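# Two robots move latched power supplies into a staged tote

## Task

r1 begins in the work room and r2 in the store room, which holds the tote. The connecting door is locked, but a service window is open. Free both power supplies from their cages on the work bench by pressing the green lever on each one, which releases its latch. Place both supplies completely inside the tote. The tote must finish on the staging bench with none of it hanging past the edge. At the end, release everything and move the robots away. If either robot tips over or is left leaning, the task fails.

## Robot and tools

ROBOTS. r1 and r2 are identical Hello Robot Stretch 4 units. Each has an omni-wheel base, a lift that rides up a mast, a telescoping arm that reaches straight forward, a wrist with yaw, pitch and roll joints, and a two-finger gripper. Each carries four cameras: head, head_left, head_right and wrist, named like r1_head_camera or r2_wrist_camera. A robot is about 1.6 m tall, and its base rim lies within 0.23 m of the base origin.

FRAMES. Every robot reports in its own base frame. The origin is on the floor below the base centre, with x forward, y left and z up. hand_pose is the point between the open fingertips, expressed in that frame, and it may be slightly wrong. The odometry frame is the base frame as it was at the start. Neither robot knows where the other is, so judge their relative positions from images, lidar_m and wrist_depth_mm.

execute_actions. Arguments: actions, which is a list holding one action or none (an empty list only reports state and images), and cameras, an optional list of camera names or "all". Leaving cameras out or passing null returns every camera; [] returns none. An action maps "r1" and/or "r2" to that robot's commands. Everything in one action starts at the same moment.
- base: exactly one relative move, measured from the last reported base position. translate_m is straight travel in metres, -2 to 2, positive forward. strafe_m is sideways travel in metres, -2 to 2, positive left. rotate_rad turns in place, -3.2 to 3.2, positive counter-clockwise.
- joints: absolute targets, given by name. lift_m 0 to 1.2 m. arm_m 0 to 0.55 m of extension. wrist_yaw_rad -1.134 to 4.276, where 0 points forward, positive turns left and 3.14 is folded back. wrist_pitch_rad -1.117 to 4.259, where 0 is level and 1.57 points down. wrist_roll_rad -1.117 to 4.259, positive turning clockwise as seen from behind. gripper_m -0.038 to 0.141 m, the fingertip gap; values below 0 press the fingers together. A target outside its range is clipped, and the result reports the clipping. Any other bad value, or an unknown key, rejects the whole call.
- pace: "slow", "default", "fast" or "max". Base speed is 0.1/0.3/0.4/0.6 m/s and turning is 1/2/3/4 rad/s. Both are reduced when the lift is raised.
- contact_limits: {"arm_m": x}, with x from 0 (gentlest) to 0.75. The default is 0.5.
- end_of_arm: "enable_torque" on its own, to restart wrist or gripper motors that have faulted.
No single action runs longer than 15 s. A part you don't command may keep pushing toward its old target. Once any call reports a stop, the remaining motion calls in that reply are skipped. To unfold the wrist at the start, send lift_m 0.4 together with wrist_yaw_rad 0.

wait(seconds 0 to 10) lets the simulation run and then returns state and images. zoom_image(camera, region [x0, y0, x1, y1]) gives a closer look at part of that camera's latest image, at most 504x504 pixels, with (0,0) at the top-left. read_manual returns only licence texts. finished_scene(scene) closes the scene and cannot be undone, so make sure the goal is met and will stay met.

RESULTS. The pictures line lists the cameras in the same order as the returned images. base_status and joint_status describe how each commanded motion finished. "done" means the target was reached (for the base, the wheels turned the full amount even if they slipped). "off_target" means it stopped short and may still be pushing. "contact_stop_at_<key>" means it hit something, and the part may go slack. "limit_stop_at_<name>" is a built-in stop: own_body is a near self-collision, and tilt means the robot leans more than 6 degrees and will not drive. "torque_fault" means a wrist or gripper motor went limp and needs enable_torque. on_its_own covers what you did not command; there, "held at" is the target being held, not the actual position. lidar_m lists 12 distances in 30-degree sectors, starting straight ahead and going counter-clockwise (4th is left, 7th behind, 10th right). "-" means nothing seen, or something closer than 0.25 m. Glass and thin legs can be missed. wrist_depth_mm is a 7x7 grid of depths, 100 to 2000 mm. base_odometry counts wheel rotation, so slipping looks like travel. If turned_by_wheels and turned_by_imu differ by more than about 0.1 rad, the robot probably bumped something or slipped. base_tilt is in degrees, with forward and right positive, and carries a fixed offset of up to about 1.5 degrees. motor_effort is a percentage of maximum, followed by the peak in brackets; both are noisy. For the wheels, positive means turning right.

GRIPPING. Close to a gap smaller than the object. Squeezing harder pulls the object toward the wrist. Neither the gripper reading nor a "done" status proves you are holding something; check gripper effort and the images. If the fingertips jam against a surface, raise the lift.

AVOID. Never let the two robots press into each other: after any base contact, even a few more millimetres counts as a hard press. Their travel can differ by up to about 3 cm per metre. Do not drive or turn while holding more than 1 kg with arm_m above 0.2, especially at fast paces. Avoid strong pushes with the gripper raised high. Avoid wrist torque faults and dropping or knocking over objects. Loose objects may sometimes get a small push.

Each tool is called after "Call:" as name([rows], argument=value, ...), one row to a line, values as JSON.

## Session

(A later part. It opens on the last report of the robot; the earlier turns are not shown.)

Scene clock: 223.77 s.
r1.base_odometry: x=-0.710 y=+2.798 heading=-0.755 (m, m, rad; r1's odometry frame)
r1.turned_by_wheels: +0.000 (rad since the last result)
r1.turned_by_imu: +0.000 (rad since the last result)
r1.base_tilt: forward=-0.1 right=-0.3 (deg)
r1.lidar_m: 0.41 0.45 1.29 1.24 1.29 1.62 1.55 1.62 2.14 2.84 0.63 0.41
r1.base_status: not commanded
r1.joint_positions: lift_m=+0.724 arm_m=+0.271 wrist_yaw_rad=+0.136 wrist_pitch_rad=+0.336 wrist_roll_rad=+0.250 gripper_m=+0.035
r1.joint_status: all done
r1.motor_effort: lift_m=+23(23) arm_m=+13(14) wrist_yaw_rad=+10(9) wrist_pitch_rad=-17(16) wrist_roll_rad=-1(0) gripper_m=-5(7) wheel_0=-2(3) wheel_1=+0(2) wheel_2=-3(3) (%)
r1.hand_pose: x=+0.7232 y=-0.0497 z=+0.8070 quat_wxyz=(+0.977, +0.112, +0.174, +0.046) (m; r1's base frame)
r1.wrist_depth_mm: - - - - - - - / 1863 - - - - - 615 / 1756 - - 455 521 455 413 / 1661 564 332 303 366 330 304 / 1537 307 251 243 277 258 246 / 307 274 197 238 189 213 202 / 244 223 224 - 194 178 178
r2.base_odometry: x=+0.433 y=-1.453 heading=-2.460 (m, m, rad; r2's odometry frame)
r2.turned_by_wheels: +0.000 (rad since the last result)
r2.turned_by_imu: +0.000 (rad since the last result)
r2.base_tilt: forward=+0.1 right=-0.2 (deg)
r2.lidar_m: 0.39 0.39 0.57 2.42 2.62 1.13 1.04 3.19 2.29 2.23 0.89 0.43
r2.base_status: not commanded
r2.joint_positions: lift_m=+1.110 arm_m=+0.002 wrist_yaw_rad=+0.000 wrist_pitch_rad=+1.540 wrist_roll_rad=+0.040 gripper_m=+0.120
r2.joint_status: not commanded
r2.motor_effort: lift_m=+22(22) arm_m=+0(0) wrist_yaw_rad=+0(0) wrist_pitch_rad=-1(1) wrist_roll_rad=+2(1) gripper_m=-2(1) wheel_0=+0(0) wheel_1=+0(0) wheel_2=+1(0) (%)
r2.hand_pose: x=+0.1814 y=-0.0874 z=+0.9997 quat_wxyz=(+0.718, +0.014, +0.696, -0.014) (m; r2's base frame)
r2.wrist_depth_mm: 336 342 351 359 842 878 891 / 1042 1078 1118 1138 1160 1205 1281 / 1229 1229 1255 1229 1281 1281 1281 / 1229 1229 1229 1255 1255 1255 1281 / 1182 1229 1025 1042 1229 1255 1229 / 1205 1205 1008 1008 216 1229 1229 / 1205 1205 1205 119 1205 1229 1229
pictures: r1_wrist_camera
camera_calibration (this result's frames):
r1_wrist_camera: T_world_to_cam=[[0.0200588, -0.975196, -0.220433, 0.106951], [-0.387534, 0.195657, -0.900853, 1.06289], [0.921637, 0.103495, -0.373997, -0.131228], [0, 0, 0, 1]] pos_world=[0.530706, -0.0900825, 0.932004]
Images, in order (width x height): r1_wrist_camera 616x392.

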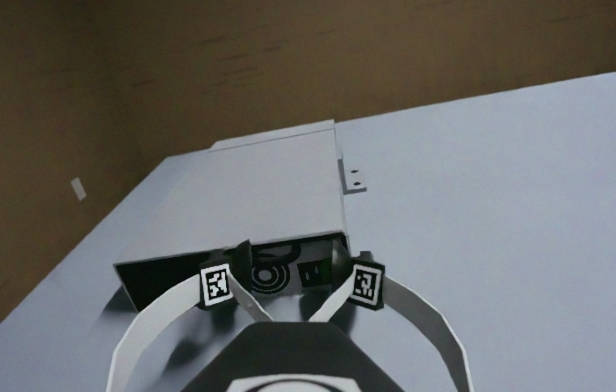

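Call:
execute_actions([
  {"r1":{"joints":{"arm_m":0.277,"gripper_m":0.010,"lift_m":0.722},"pace":"slow"}},
], cameras=[])

Call:
execute_actions([
  {"r1":{"joints":{"arm_m":0.284,"gripper_m":-0.014,"lift_m":0.720},"pace":"slow"}},
], cameras=[])

Call:
execute_actions([
  {"r1":{"joints":{"arm_m":0.290,"gripper_m":-0.038,"lift_m":0.718},"pace":"slow"}},
], cameras=["r1_wrist_camera"])

Call:
zoom_image(camera="r1_wrist_camera", region=[182, 210, 402, 340])

Scene clock: 225.37 s.
r1.base_odometry: x=-0.710 y=+2.798 heading=-0.755 (m, m, rad; r1's odometry frame)
r1.turned_by_wheels: +0.000 (rad since the last result)
r1.turned_by_imu: +0.001 (rad since the last result)
r1.base_tilt: forward=+0.0 right=-0.4 (deg)
r1.lidar_m: 0.37 0.44 1.33 1.25 1.30 1.64 1.55 1.62 2.12 2.88 0.61 0.44
r1.base_status: not commanded
r1.joint_positions: lift_m=+0.722 arm_m=+0.275 wrist_yaw_rad=+0.139 wrist_pitch_rad=+0.336 wrist_roll_rad=+0.250 gripper_m=+0.010
r1.joint_status: all done
r1.motor_effort: lift_m=+15(22) arm_m=+13(15) wrist_yaw_rad=+2(14) wrist_pitch_rad=-19(19) wrist_roll_rad=-2(3) gripper_m=-17(16) wheel_0=+2(2) wheel_1=+1(1) wheel_2=-5(6) (%)
r1.hand_pose: x=+0.7274 y=-0.0489 z=+0.8054 quat_wxyz=(+0.977, +0.111, +0.174, +0.047) (m; r1's base frame)
r1.wrist_depth_mm: 1983 - - - - - - / 1863 - - - - - 609 / 1808 - - 449 512 445 407 / 1756 559 325 294 362 327 303 / 1537 301 244 236 274 254 246 / 304 259 188 236 187 209 200 / 242 223 224 - 193 177 176
r2.base_odometry: x=+0.433 y=-1.453 heading=-2.460 (m, m, rad; r2's odometry frame)
r2.turned_by_wheels: +0.000 (rad since the last result)
r2.turned_by_imu: +0.000 (rad since the last result)
r2.base_tilt: forward=+0.1 right=-0.2 (deg)
r2.lidar_m: 0.37 0.40 0.58 2.44 2.62 1.14 1.06 3.19 2.30 2.22 0.90 0.43
r2.base_status: not commanded
r2.joint_positions: lift_m=+1.110 arm_m=+0.002 wrist_yaw_rad=+0.000 wrist_pitch_rad=+1.540 wrist_roll_rad=+0.040 gripper_m=+0.120
r2.joint_status: not commanded
r2.motor_effort: lift_m=+22(22) arm_m=-1(1) wrist_yaw_rad=+0(0) wrist_pitch_rad=+0(1) wrist_roll_rad=+0(0) gripper_m=-1(1) wheel_0=+0(0) wheel_1=+0(0) wheel_2=+0(0) (%)
r2.hand_pose: x=+0.1814 y=-0.0874 z=+0.9997 quat_wxyz=(+0.718, +0.014, +0.696, -0.014) (m; r2's base frame)
r2.wrist_depth_mm: 334 342 351 362 831 866 891 / 1025 1078 1118 1160 1182 1229 1281 / 1229 1229 1255 1255 1255 1229 1255 / 1229 1229 1229 1229 1229 1255 1255 / 1229 1229 1042 1025 1229 1255 1255 / 1205 1229 991 991 215 1229 1229 / 1205 1205 1205 119 1229 1205 1229
pictures: none
No camera images: the call's "cameras" was empty. Leave "cameras" out to get every camera's image.

Scene clock: 226.53 s.
r1.base_odometry: x=-0.710 y=+2.798 heading=-0.755 (m, m, rad; r1's odometry frame)
r1.turned_by_wheels: +0.000 (rad since the last result)
r1.turned_by_imu: +0.000 (rad since the last result)
r1.base_tilt: forward=-0.1 right=-0.4 (deg)
r1.lidar_m: 0.42 0.43 1.32 1.25 1.28 1.63 1.56 1.63 2.14 2.89 0.61 0.44
r1.base_status: not commanded
r1.joint_positions: lift_m=+0.720 arm_m=+0.281 wrist_yaw_rad=+0.139 wrist_pitch_rad=+0.337 wrist_roll_rad=+0.250 gripper_m=-0.013
r1.joint_status: all done
r1.motor_effort: lift_m=+16(16) arm_m=+14(16) wrist_yaw_rad=+3(10) wrist_pitch_rad=-22(21) wrist_roll_rad=-3(0) gripper_m=-23(22) wheel_0=+3(3) wheel_1=+2(2) wheel_2=-6(6) (%)
r1.hand_pose: x=+0.7341 y=-0.0489 z=+0.8031 quat_wxyz=(+0.977, +0.111, +0.175, +0.047) (m; r1's base frame)
r1.wrist_depth_mm: 1921 - - - - - - / 1863 - - - - - 597 / 1756 - - 427 500 439 399 / 1756 549 319 286 355 322 296 / 1537 286 238 231 274 253 241 / 298 169 202 233 186 202 197 / 237 223 219 - 191 177 174
r2.base_odometry: x=+0.433 y=-1.453 heading=-2.460 (m, m, rad; r2's odometry frame)
r2.turned_by_wheels: +0.000 (rad since the last result)
r2.turned_by_imu: +0.000 (rad since the last result)
r2.base_tilt: forward=+0.1 right=-0.2 (deg)
r2.lidar_m: 0.39 0.42 0.55 2.44 2.62 1.13 1.06 3.21 2.28 2.24 0.88 0.43
r2.base_status: not commanded
r2.joint_positions: lift_m=+1.110 arm_m=+0.002 wrist_yaw_rad=+0.000 wrist_pitch_rad=+1.540 wrist_roll_rad=+0.040 gripper_m=+0.120
r2.joint_status: not commanded
r2.motor_effort: lift_m=+22(22) arm_m=+0(1) wrist_yaw_rad=+0(0) wrist_pitch_rad=-1(1) wrist_roll_rad=+2(2) gripper_m=-1(1) wheel_0=+0(0) wheel_1=+0(0) wheel_2=+0(0) (%)
r2.hand_pose: x=+0.1814 y=-0.0874 z=+0.9997 quat_wxyz=(+0.718, +0.014, +0.696, -0.014) (m; r2's base frame)
r2.wrist_depth_mm: 334 343 351 362 842 866 904 / 1042 1060 1138 1138 1182 1229 1255 / 1229 1229 1255 1255 1255 1255 1281 / 1229 1205 1229 1229 1229 1255 1255 / 1205 1229 1042 1008 1229 1229 1229 / 1205 1205 991 1008 216 1229 1205 / 1182 1205 1205 119 1229 1229 1229
pictures: none
No camera images: the call's "cameras" was empty. Leave "cameras" out to get every camera's image.

Scene clock: 227.63 s.
r1.base_odometry: x=-0.710 y=+2.798 heading=-0.755 (m, m, rad; r1's odometry frame)
r1.turned_by_wheels: +0.000 (rad since the last result)
r1.turned_by_imu: +0.002 (rad since the last result)
r1.base_tilt: forward=-0.1 right=-0.3 (deg)
r1.lidar_m: 0.41 0.45 1.33 1.23 1.32 1.64 1.52 1.62 2.15 2.87 0.63 0.44
r1.base_status: not commanded
r1.joint_positions: lift_m=+0.718 arm_m=+0.287 wrist_yaw_rad=+0.138 wrist_pitch_rad=+0.338 wrist_roll_rad=+0.250 gripper_m=-0.037
r1.joint_status: all done
r1.motor_effort: lift_m=+16(17) arm_m=+14(16) wrist_yaw_rad=+5(13) wrist_pitch_rad=-23(24) wrist_roll_rad=+0(0) gripper_m=-26(28) wheel_0=+5(6) wheel_1=+3(4) wheel_2=-6(8) (%)
r1.hand_pose: x=+0.7400 y=-0.0492 z=+0.8010 quat_wxyz=(+0.977, +0.111, +0.175, +0.046) (m; r1's base frame)
r1.wrist_depth_mm: 1921 - - - - - - / 1808 - - - - - 585 / 1708 - - 421 492 433 394 / 1661 539 312 277 349 317 294 / 1537 266 231 223 271 250 238 / 293 171 193 229 182 195 195 / 233 222 217 - 188 175 171
r2.base_odometry: x=+0.433 y=-1.453 heading=-2.460 (m, m, rad; r2's odometry frame)
r2.turned_by_wheels: +0.000 (rad since the last result)
r2.turned_by_imu: +0.000 (rad since the last result)
r2.base_tilt: forward=+0.1 right=-0.2 (deg)
r2.lidar_m: 0.38 0.41 0.55 2.43 2.61 1.12 1.06 3.19 2.31 2.23 0.88 0.43
r2.base_status: not commanded
r2.joint_positions: lift_m=+1.110 arm_m=+0.002 wrist_yaw_rad=+0.000 wrist_pitch_rad=+1.540 wrist_roll_rad=+0.040 gripper_m=+0.120
r2.joint_status: not commanded
r2.motor_effort: lift_m=+22(22) arm_m=-1(0) wrist_yaw_rad=+0(0) wrist_pitch_rad=-1(1) wrist_roll_rad=-1(1) gripper_m=+0(2) wheel_0=+0(0) wheel_1=+0(0) wheel_2=+0(0) (%)
r2.hand_pose: x=+0.1814 y=-0.0874 z=+0.9997 quat_wxyz=(+0.718, +0.014, +0.696, -0.014) (m; r2's base frame)
r2.wrist_depth_mm: 338 343 351 362 831 854 904 / 1042 1078 1118 1138 1182 1205 1255 / 1255 1255 1281 1255 1281 1255 1255 / 1229 1229 1255 1229 1255 1255 1229 / 1229 1229 1042 1008 1229 1229 1229 / 1229 1205 1008 1008 215 1229 1229 / 1205 1229 1205 119 1229 1205 1229
pictures: r1_wrist_camera
camera_calibration (this result's frames):
r1_wrist_camera: T_world_to_cam=[[0.0213034, -0.975234, -0.220146, 0.104585], [-0.389579, 0.194694, -0.900179, 1.06484], [0.920747, 0.104941, -0.375783, -0.146773], [0, 0, 0, 1]] pos_world=[0.547752, -0.0899204, 0.926417]
Images, in order (width x height): r1_wrist_camera 616x392.

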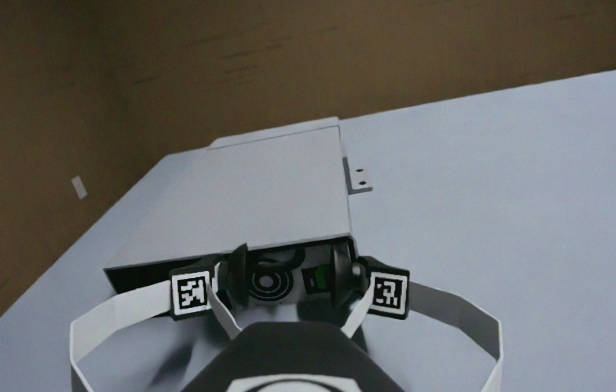

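Region (182, 210, 402, 340) of r1_wrist_camera's 616x392 image, scaled by 2.291; it fills the top 298 rows of this view, and the rest is white.

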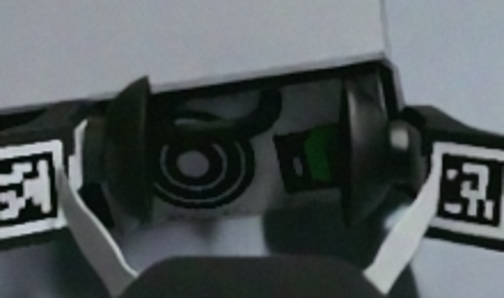

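Symmetric now. Pull.

Call:
execute_actions([
  {"r1":{"joints":{"arm_m":0.277,"lift_m":0.716},"pace":"slow"}},
], cameras=["r1_wrist_camera"])

Call:
zoom_image(camera="r1_wrist_camera", region=[182, 210, 402, 340])

Scene clock: 228.70 s.
r1.base_odometry: x=-0.710 y=+2.798 heading=-0.755 (m, m, rad; r1's odometry frame)
r1.turned_by_wheels: +0.000 (rad since the last result)
r1.turned_by_imu: +0.000 (rad since the last result)
r1.base_tilt: forward=-0.1 right=-0.3 (deg)
r1.lidar_m: 0.40 0.46 1.30 1.25 1.32 1.64 1.53 1.64 2.15 2.87 0.64 0.43
r1.base_status: not commanded
r1.joint_positions: lift_m=+0.716 arm_m=+0.279 wrist_yaw_rad=+0.143 wrist_pitch_rad=+0.330 wrist_roll_rad=+0.250 gripper_m=-0.037
r1.joint_status: all done
r1.motor_effort: lift_m=+16(16) arm_m=-10(11) wrist_yaw_rad=-11(10) wrist_pitch_rad=+1(23) wrist_roll_rad=+1(2) gripper_m=-31(31) wheel_0=+2(6) wheel_1=+1(3) wheel_2=+2(6) (%)
r1.hand_pose: x=+0.7323 y=-0.0477 z=+0.8011 quat_wxyz=(+0.978, +0.111, +0.171, +0.049) (m; r1's base frame)
r1.wrist_depth_mm: 1983 - - - - - - / 1863 - - - - - - / 1708 - - 439 512 442 404 / 1661 585 320 285 355 324 298 / 1576 298 238 230 267 252 242 / 300 165 197 233 184 198 197 / 236 222 219 - 190 175 173
r2.base_odometry: x=+0.433 y=-1.453 heading=-2.460 (m, m, rad; r2's odometry frame)
r2.turned_by_wheels: +0.000 (rad since the last result)
r2.turned_by_imu: +0.000 (rad since the last result)
r2.base_tilt: forward=+0.1 right=-0.2 (deg)
r2.lidar_m: 0.39 0.42 0.58 2.44 2.63 1.13 1.05 3.18 2.32 2.23 0.90 0.40
r2.base_status: not commanded
r2.joint_positions: lift_m=+1.110 arm_m=+0.002 wrist_yaw_rad=+0.000 wrist_pitch_rad=+1.540 wrist_roll_rad=+0.040 gripper_m=+0.120
r2.joint_status: not commanded
r2.motor_effort: lift_m=+22(22) arm_m=+0(0) wrist_yaw_rad=+0(0) wrist_pitch_rad=-1(1) wrist_roll_rad=+0(2) gripper_m=+0(1) wheel_0=+0(0) wheel_1=+0(0) wheel_2=+0(0) (%)
r2.hand_pose: x=+0.1814 y=-0.0874 z=+0.9997 quat_wxyz=(+0.718, +0.014, +0.696, -0.014) (m; r2's base frame)
r2.wrist_depth_mm: 336 343 353 359 831 854 904 / 1042 1078 1118 1160 1182 1229 1255 / 1229 1229 1255 1255 1255 1255 1281 / 1229 1229 1229 1255 1255 1229 1281 / 1229 1205 1042 1025 1229 1255 1229 / 1205 1205 1008 1008 216 1229 1229 / 1205 1205 1205 119 1205 1205 1229
pictures: r1_wrist_camera
camera_calibration (this result's frames):
r1_wrist_camera: T_world_to_cam=[[0.0282718, -0.974964, -0.220557, 0.101542], [-0.383652, 0.193163, -0.90305, 1.05948], [0.923045, 0.110148, -0.368586, -0.147034], [0, 0, 0, 1]] pos_world=[0.539321, -0.0894577, 0.924965]
Images, in order (width x height): r1_wrist_camera 616x392.

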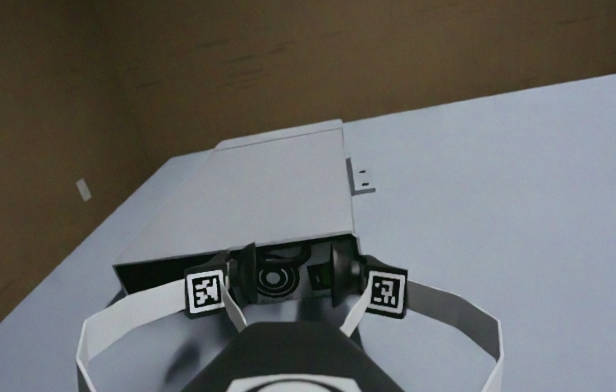

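Region (182, 210, 402, 340) of r1_wrist_camera's 616x392 image, scaled by 2.291; it fills the top 298 rows of this view, and the rest is white.

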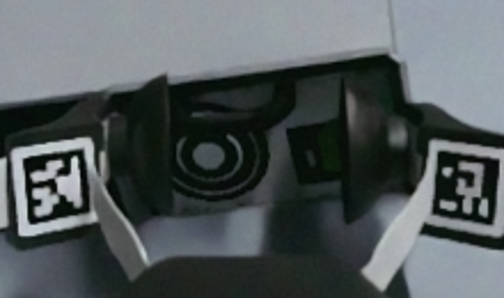

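Call:
execute_actions([
  {"r1":{"joints":{"arm_m":0.240,"gripper_m":0.075,"lift_m":0.724}}},
], cameras=[])

Call:
execute_actions([
  {"r1":{"base":{"strafe_m":0.012},"joints":{"arm_m":0.258,"wrist_yaw_rad":0.09,"wrist_roll_rad":0.10}}},
], cameras=["r1_wrist_camera"])

Scene clock: 231.53 s.
r1.base_odometry: x=-0.710 y=+2.798 heading=-0.755 (m, m, rad; r1's odometry frame)
r1.turned_by_wheels: +0.000 (rad since the last result)
r1.turned_by_imu: +0.000 (rad since the last result)
r1.base_tilt: forward=-0.1 right=-0.4 (deg)
r1.lidar_m: 0.42 0.41 1.33 1.24 1.29 1.61 1.55 1.62 2.16 2.87 0.64 0.44
r1.base_status: not commanded
r1.joint_positions: lift_m=+0.724 arm_m=+0.242 wrist_yaw_rad=+0.140 wrist_pitch_rad=+0.332 wrist_roll_rad=+0.250 gripper_m=+0.075
r1.joint_status: all done
r1.motor_effort: lift_m=+23(21) arm_m=-9(13) wrist_yaw_rad=-1(14) wrist_pitch_rad=-8(19) wrist_roll_rad=-2(1) gripper_m=-3(32) wheel_0=-1(2) wheel_1=-1(1) wheel_2=+0(2) (%)
r1.hand_pose: x=+0.6947 y=-0.0485 z=+0.8079 quat_wxyz=(+0.978, +0.111, +0.172, +0.048) (m; r1's base frame)
r1.wrist_depth_mm: 1863 - - - - - - / 1863 - - - - - 627 / 1808 - - 469 530 462 421 / 1661 - 338 301 368 334 310 / 1537 343 276 277 274 260 249 / 310 273 243 239 204 213 205 / 246 225 227 - 197 179 178
r2.base_odometry: x=+0.433 y=-1.453 heading=-2.460 (m, m, rad; r2's odometry frame)
r2.turned_by_wheels: +0.000 (rad since the last result)
r2.turned_by_imu: +0.001 (rad since the last result)
r2.base_tilt: forward=+0.1 right=-0.2 (deg)
r2.lidar_m: 0.39 0.42 0.58 2.42 2.62 1.13 1.07 3.18 2.27 2.23 0.91 0.42
r2.base_status: not commanded
r2.joint_positions: lift_m=+1.110 arm_m=+0.002 wrist_yaw_rad=+0.000 wrist_pitch_rad=+1.540 wrist_roll_rad=+0.040 gripper_m=+0.120
r2.joint_status: not commanded
r2.motor_effort: lift_m=+22(22) arm_m=-1(1) wrist_yaw_rad=+0(0) wrist_pitch_rad=-1(1) wrist_roll_rad=+0(1) gripper_m=+0(0) wheel_0=+0(0) wheel_1=-1(0) wheel_2=+0(0) (%)
r2.hand_pose: x=+0.1814 y=-0.0874 z=+0.9997 quat_wxyz=(+0.718, +0.014, +0.696, -0.014) (m; r2's base frame)
r2.wrist_depth_mm: 336 343 351 359 842 866 891 / 1025 1078 1098 1160 1160 1229 1255 / 1229 1229 1255 1255 1229 1229 1281 / 1205 1229 1229 1229 1229 1255 1255 / 1205 1229 1025 1008 1229 1255 1255 / 1205 1205 1008 1008 216 1229 1229 / 1205 1205 1205 119 1229 1229 1229
pictures: none
No camera images: the call's "cameras" was empty. Leave "cameras" out to get every camera's image.

Scene clock: 232.23 s.
r1.base_odometry: x=-0.702 y=+2.807 heading=-0.755 (m, m, rad; r1's odometry frame)
r1.turned_by_wheels: +0.000 (rad since the last result)
r1.turned_by_imu: +0.000 (rad since the last result)
r1.base_tilt: forward=+0.0 right=-0.4 (deg)
r1.lidar_m: 0.38 0.43 1.32 1.23 1.29 1.66 1.55 1.62 2.16 2.89 0.65 0.42
r1.base_status: done
r1.joint_positions: lift_m=+0.724 arm_m=+0.256 wrist_yaw_rad=+0.090 wrist_pitch_rad=+0.332 wrist_roll_rad=+0.100 gripper_m=+0.075
r1.joint_status: all done
r1.motor_effort: lift_m=+23(23) arm_m=+9(10) wrist_yaw_rad=-3(5) wrist_pitch_rad=-7(7) wrist_roll_rad=+0(7) gripper_m=-3(1) wheel_0=-1(10) wheel_1=+0(4) wheel_2=+1(0) (%)
r1.hand_pose: x=+0.7068 y=-0.0625 z=+0.8079 quat_wxyz=(+0.984, +0.042, +0.167, +0.036) (m; r1's base frame)
r1.wrist_depth_mm: 1863 - - - - - - / 1863 - - - - - - / 1808 - 627 477 609 585 569 / 1756 449 314 306 404 392 382 / 330 306 258 259 300 296 287 / 259 246 233 240 205 237 231 / 216 211 215 - 207 194 196
r2.base_odometry: x=+0.433 y=-1.453 heading=-2.460 (m, m, rad; r2's odometry frame)
r2.turned_by_wheels: +0.000 (rad since the last result)
r2.turned_by_imu: +0.000 (rad since the last result)
r2.base_tilt: forward=+0.1 right=-0.2 (deg)
r2.lidar_m: 0.38 0.40 0.58 2.42 2.63 1.11 1.05 3.20 2.32 2.19 0.92 0.43
r2.base_status: not commanded
r2.joint_positions: lift_m=+1.110 arm_m=+0.002 wrist_yaw_rad=+0.000 wrist_pitch_rad=+1.540 wrist_roll_rad=+0.040 gripper_m=+0.120
r2.joint_status: not commanded
r2.motor_effort: lift_m=+22(22) arm_m=-1(0) wrist_yaw_rad=+0(0) wrist_pitch_rad=-1(1) wrist_roll_rad=+0(0) gripper_m=-1(1) wheel_0=+0(0) wheel_1=+0(1) wheel_2=+0(0) (%)
r2.hand_pose: x=+0.1814 y=-0.0874 z=+0.9997 quat_wxyz=(+0.718, +0.014, +0.696, -0.014) (m; r2's base frame)
r2.wrist_depth_mm: 336 343 351 359 831 866 891 / 1042 1078 1118 1160 1182 1229 1281 / 1229 1255 1229 1229 1229 1255 1255 / 1205 1229 1229 1229 1229 1255 1255 / 1205 1205 1042 1008 1229 1255 1255 / 1205 1229 1008 1008 215 1205 1229 / 1205 1205 1205 120 1229 1229 1229
pictures: r1_wrist_camera
camera_calibration (this result's frames):
r1_wrist_camera: T_world_to_cam=[[0.0263994, -0.996331, -0.0814066, -0.0231312], [-0.370344, 0.0658925, -0.926555, 1.06033], [0.928519, 0.054609, -0.367246, -0.12783], [0, 0, 0, 1]] pos_world=[0.511991, -0.0859336, 0.933627]
Images, in order (width x height): r1_wrist_camera 616x392.

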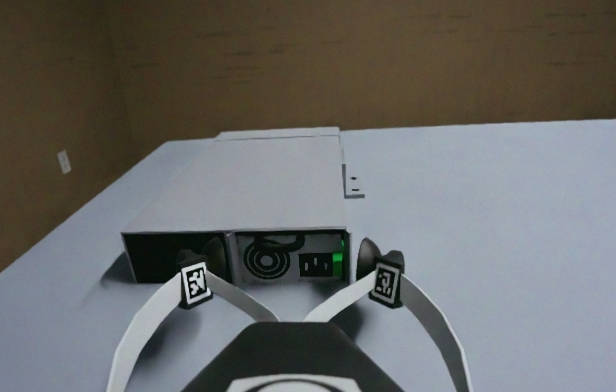

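Call:
execute_actions([
  {"r1":{"joints":{"arm_m":0.267,"gripper_m":0.035,"lift_m":0.726},"pace":"slow"}},
], cameras=[])

Call:
execute_actions([
  {"r1":{"joints":{"arm_m":0.275},"pace":"slow"}},
], cameras=["r1_wrist_camera"])

Call:
zoom_image(camera="r1_wrist_camera", region=[182, 210, 402, 340])

Scene clock: 234.17 s.
r1.base_odometry: x=-0.702 y=+2.807 heading=-0.755 (m, m, rad; r1's odometry frame)
r1.turned_by_wheels: +0.000 (rad since the last result)
r1.turned_by_imu: +0.000 (rad since the last result)
r1.base_tilt: forward=-0.1 right=-0.3 (deg)
r1.lidar_m: 0.40 0.45 1.32 1.24 1.29 1.64 1.55 1.63 2.12 2.88 0.62 0.44
r1.base_status: not commanded
r1.joint_positions: lift_m=+0.726 arm_m=+0.265 wrist_yaw_rad=+0.088 wrist_pitch_rad=+0.333 wrist_roll_rad=+0.100 gripper_m=+0.035
r1.joint_status: all done
r1.motor_effort: lift_m=+23(24) arm_m=+9(7) wrist_yaw_rad=+5(17) wrist_pitch_rad=-8(9) wrist_roll_rad=+0(1) gripper_m=-7(4) wheel_0=-2(3) wheel_1=+0(1) wheel_2=-1(1) (%)
r1.hand_pose: x=+0.7156 y=-0.0631 z=+0.8098 quat_wxyz=(+0.984, +0.042, +0.167, +0.035) (m; r1's base frame)
r1.wrist_depth_mm: 1921 - - - - - - / 1863 - - - - - - / 1756 - 621 477 621 597 569 / 1708 452 320 315 404 397 389 / 338 297 254 254 306 301 291 / 263 259 195 241 195 240 235 / 218 211 218 - 208 198 198
r2.base_odometry: x=+0.433 y=-1.453 heading=-2.460 (m, m, rad; r2's odometry frame)
r2.turned_by_wheels: +0.000 (rad since the last result)
r2.turned_by_imu: +0.000 (rad since the last result)
r2.base_tilt: forward=+0.1 right=-0.2 (deg)
r2.lidar_m: 0.37 0.42 0.55 2.44 2.63 1.12 1.07 3.20 2.31 2.20 0.91 0.41
r2.base_status: not commanded
r2.joint_positions: lift_m=+1.110 arm_m=+0.002 wrist_yaw_rad=+0.000 wrist_pitch_rad=+1.540 wrist_roll_rad=+0.040 gripper_m=+0.120
r2.joint_status: not commanded
r2.motor_effort: lift_m=+22(22) arm_m=+0(1) wrist_yaw_rad=+0(0) wrist_pitch_rad=-1(1) wrist_roll_rad=+1(1) gripper_m=-1(1) wheel_0=+0(0) wheel_1=+0(1) wheel_2=+0(0) (%)
r2.hand_pose: x=+0.1814 y=-0.0874 z=+0.9997 quat_wxyz=(+0.718, +0.014, +0.696, -0.014) (m; r2's base frame)
r2.wrist_depth_mm: 336 343 351 362 842 866 904 / 1042 1078 1098 1160 1182 1229 1255 / 1229 1229 1229 1229 1255 1255 1255 / 1205 1229 1255 1229 1229 1229 1255 / 1205 1229 1025 1008 1229 1255 1255 / 1205 1205 1008 1008 216 1255 1229 / 1182 1205 1229 119 1205 1205 1229
pictures: none
No camera images: the call's "cameras" was empty. Leave "cameras" out to get every camera's image.

Scene clock: 235.03 s.
r1.base_odometry: x=-0.702 y=+2.807 heading=-0.755 (m, m, rad; r1's odometry frame)
r1.turned_by_wheels: +0.000 (rad since the last result)
r1.turned_by_imu: +0.000 (rad since the last result)
r1.base_tilt: forward=-0.1 right=-0.4 (deg)
r1.lidar_m: 0.41 0.44 1.28 1.24 1.29 1.66 1.54 1.62 2.12 2.91 0.66 0.43
r1.base_status: not commanded
r1.joint_positions: lift_m=+0.726 arm_m=+0.273 wrist_yaw_rad=+0.087 wrist_pitch_rad=+0.335 wrist_roll_rad=+0.100 gripper_m=+0.035
r1.joint_status: all done
r1.motor_effort: lift_m=+23(23) arm_m=+12(13) wrist_yaw_rad=+9(9) wrist_pitch_rad=-14(14) wrist_roll_rad=+0(1) gripper_m=-4(6) wheel_0=-2(2) wheel_1=+1(1) wheel_2=-1(2) (%)
r1.hand_pose: x=+0.7227 y=-0.0635 z=+0.8093 quat_wxyz=(+0.984, +0.042, +0.168, +0.034) (m; r1's base frame)
r1.wrist_depth_mm: 1863 - - - - - - / 1808 - - - - - - / 1808 - 627 469 603 585 564 / 1708 449 315 309 402 394 384 / 336 291 247 244 306 297 290 / 262 257 196 242 195 238 234 / 216 211 217 - 208 195 197
r2.base_odometry: x=+0.433 y=-1.453 heading=-2.460 (m, m, rad; r2's odometry frame)
r2.turned_by_wheels: +0.000 (rad since the last result)
r2.turned_by_imu: +0.000 (rad since the last result)
r2.base_tilt: forward=+0.1 right=-0.1 (deg)
r2.lidar_m: 0.38 0.42 0.57 2.43 2.60 1.14 1.05 3.18 2.30 2.21 0.89 0.40
r2.base_status: not commanded
r2.joint_positions: lift_m=+1.110 arm_m=+0.002 wrist_yaw_rad=+0.000 wrist_pitch_rad=+1.540 wrist_roll_rad=+0.040 gripper_m=+0.120
r2.joint_status: not commanded
r2.motor_effort: lift_m=+22(22) arm_m=-1(1) wrist_yaw_rad=+0(0) wrist_pitch_rad=-1(1) wrist_roll_rad=-2(0) gripper_m=-2(0) wheel_0=+0(0) wheel_1=+0(1) wheel_2=+0(0) (%)
r2.hand_pose: x=+0.1814 y=-0.0874 z=+0.9997 quat_wxyz=(+0.718, +0.014, +0.696, -0.014) (m; r2's base frame)
r2.wrist_depth_mm: 338 343 349 359 831 866 904 / 1042 1060 1118 1160 1205 1229 1255 / 1229 1229 1255 1255 1255 1255 1281 / 1255 1229 1255 1255 1255 1255 1255 / 1229 1229 1042 1008 1229 1229 1255 / 1229 1182 991 1008 215 1229 1229 / 1205 1205 1205 119 1205 1229 1229
pictures: r1_wrist_camera
camera_calibration (this result's frames):
r1_wrist_camera: T_world_to_cam=[[0.0225616, -0.996444, -0.0811809, -0.0219007], [-0.372199, 0.0669926, -0.925732, 1.06832], [0.927879, 0.0511015, -0.369364, -0.140061], [0, 0, 0, 1]] pos_world=[0.528079, -0.0862349, 0.935465]
Images, in order (width x height): r1_wrist_camera 616x392.

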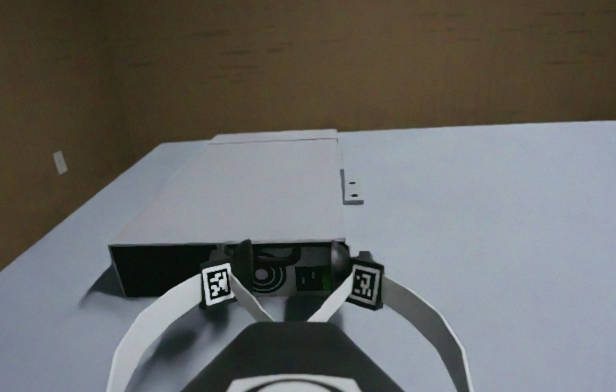

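Region (182, 210, 402, 340) of r1_wrist_camera's 616x392 image, scaled by 2.291; it fills the top 298 rows of this view, and the rest is white.

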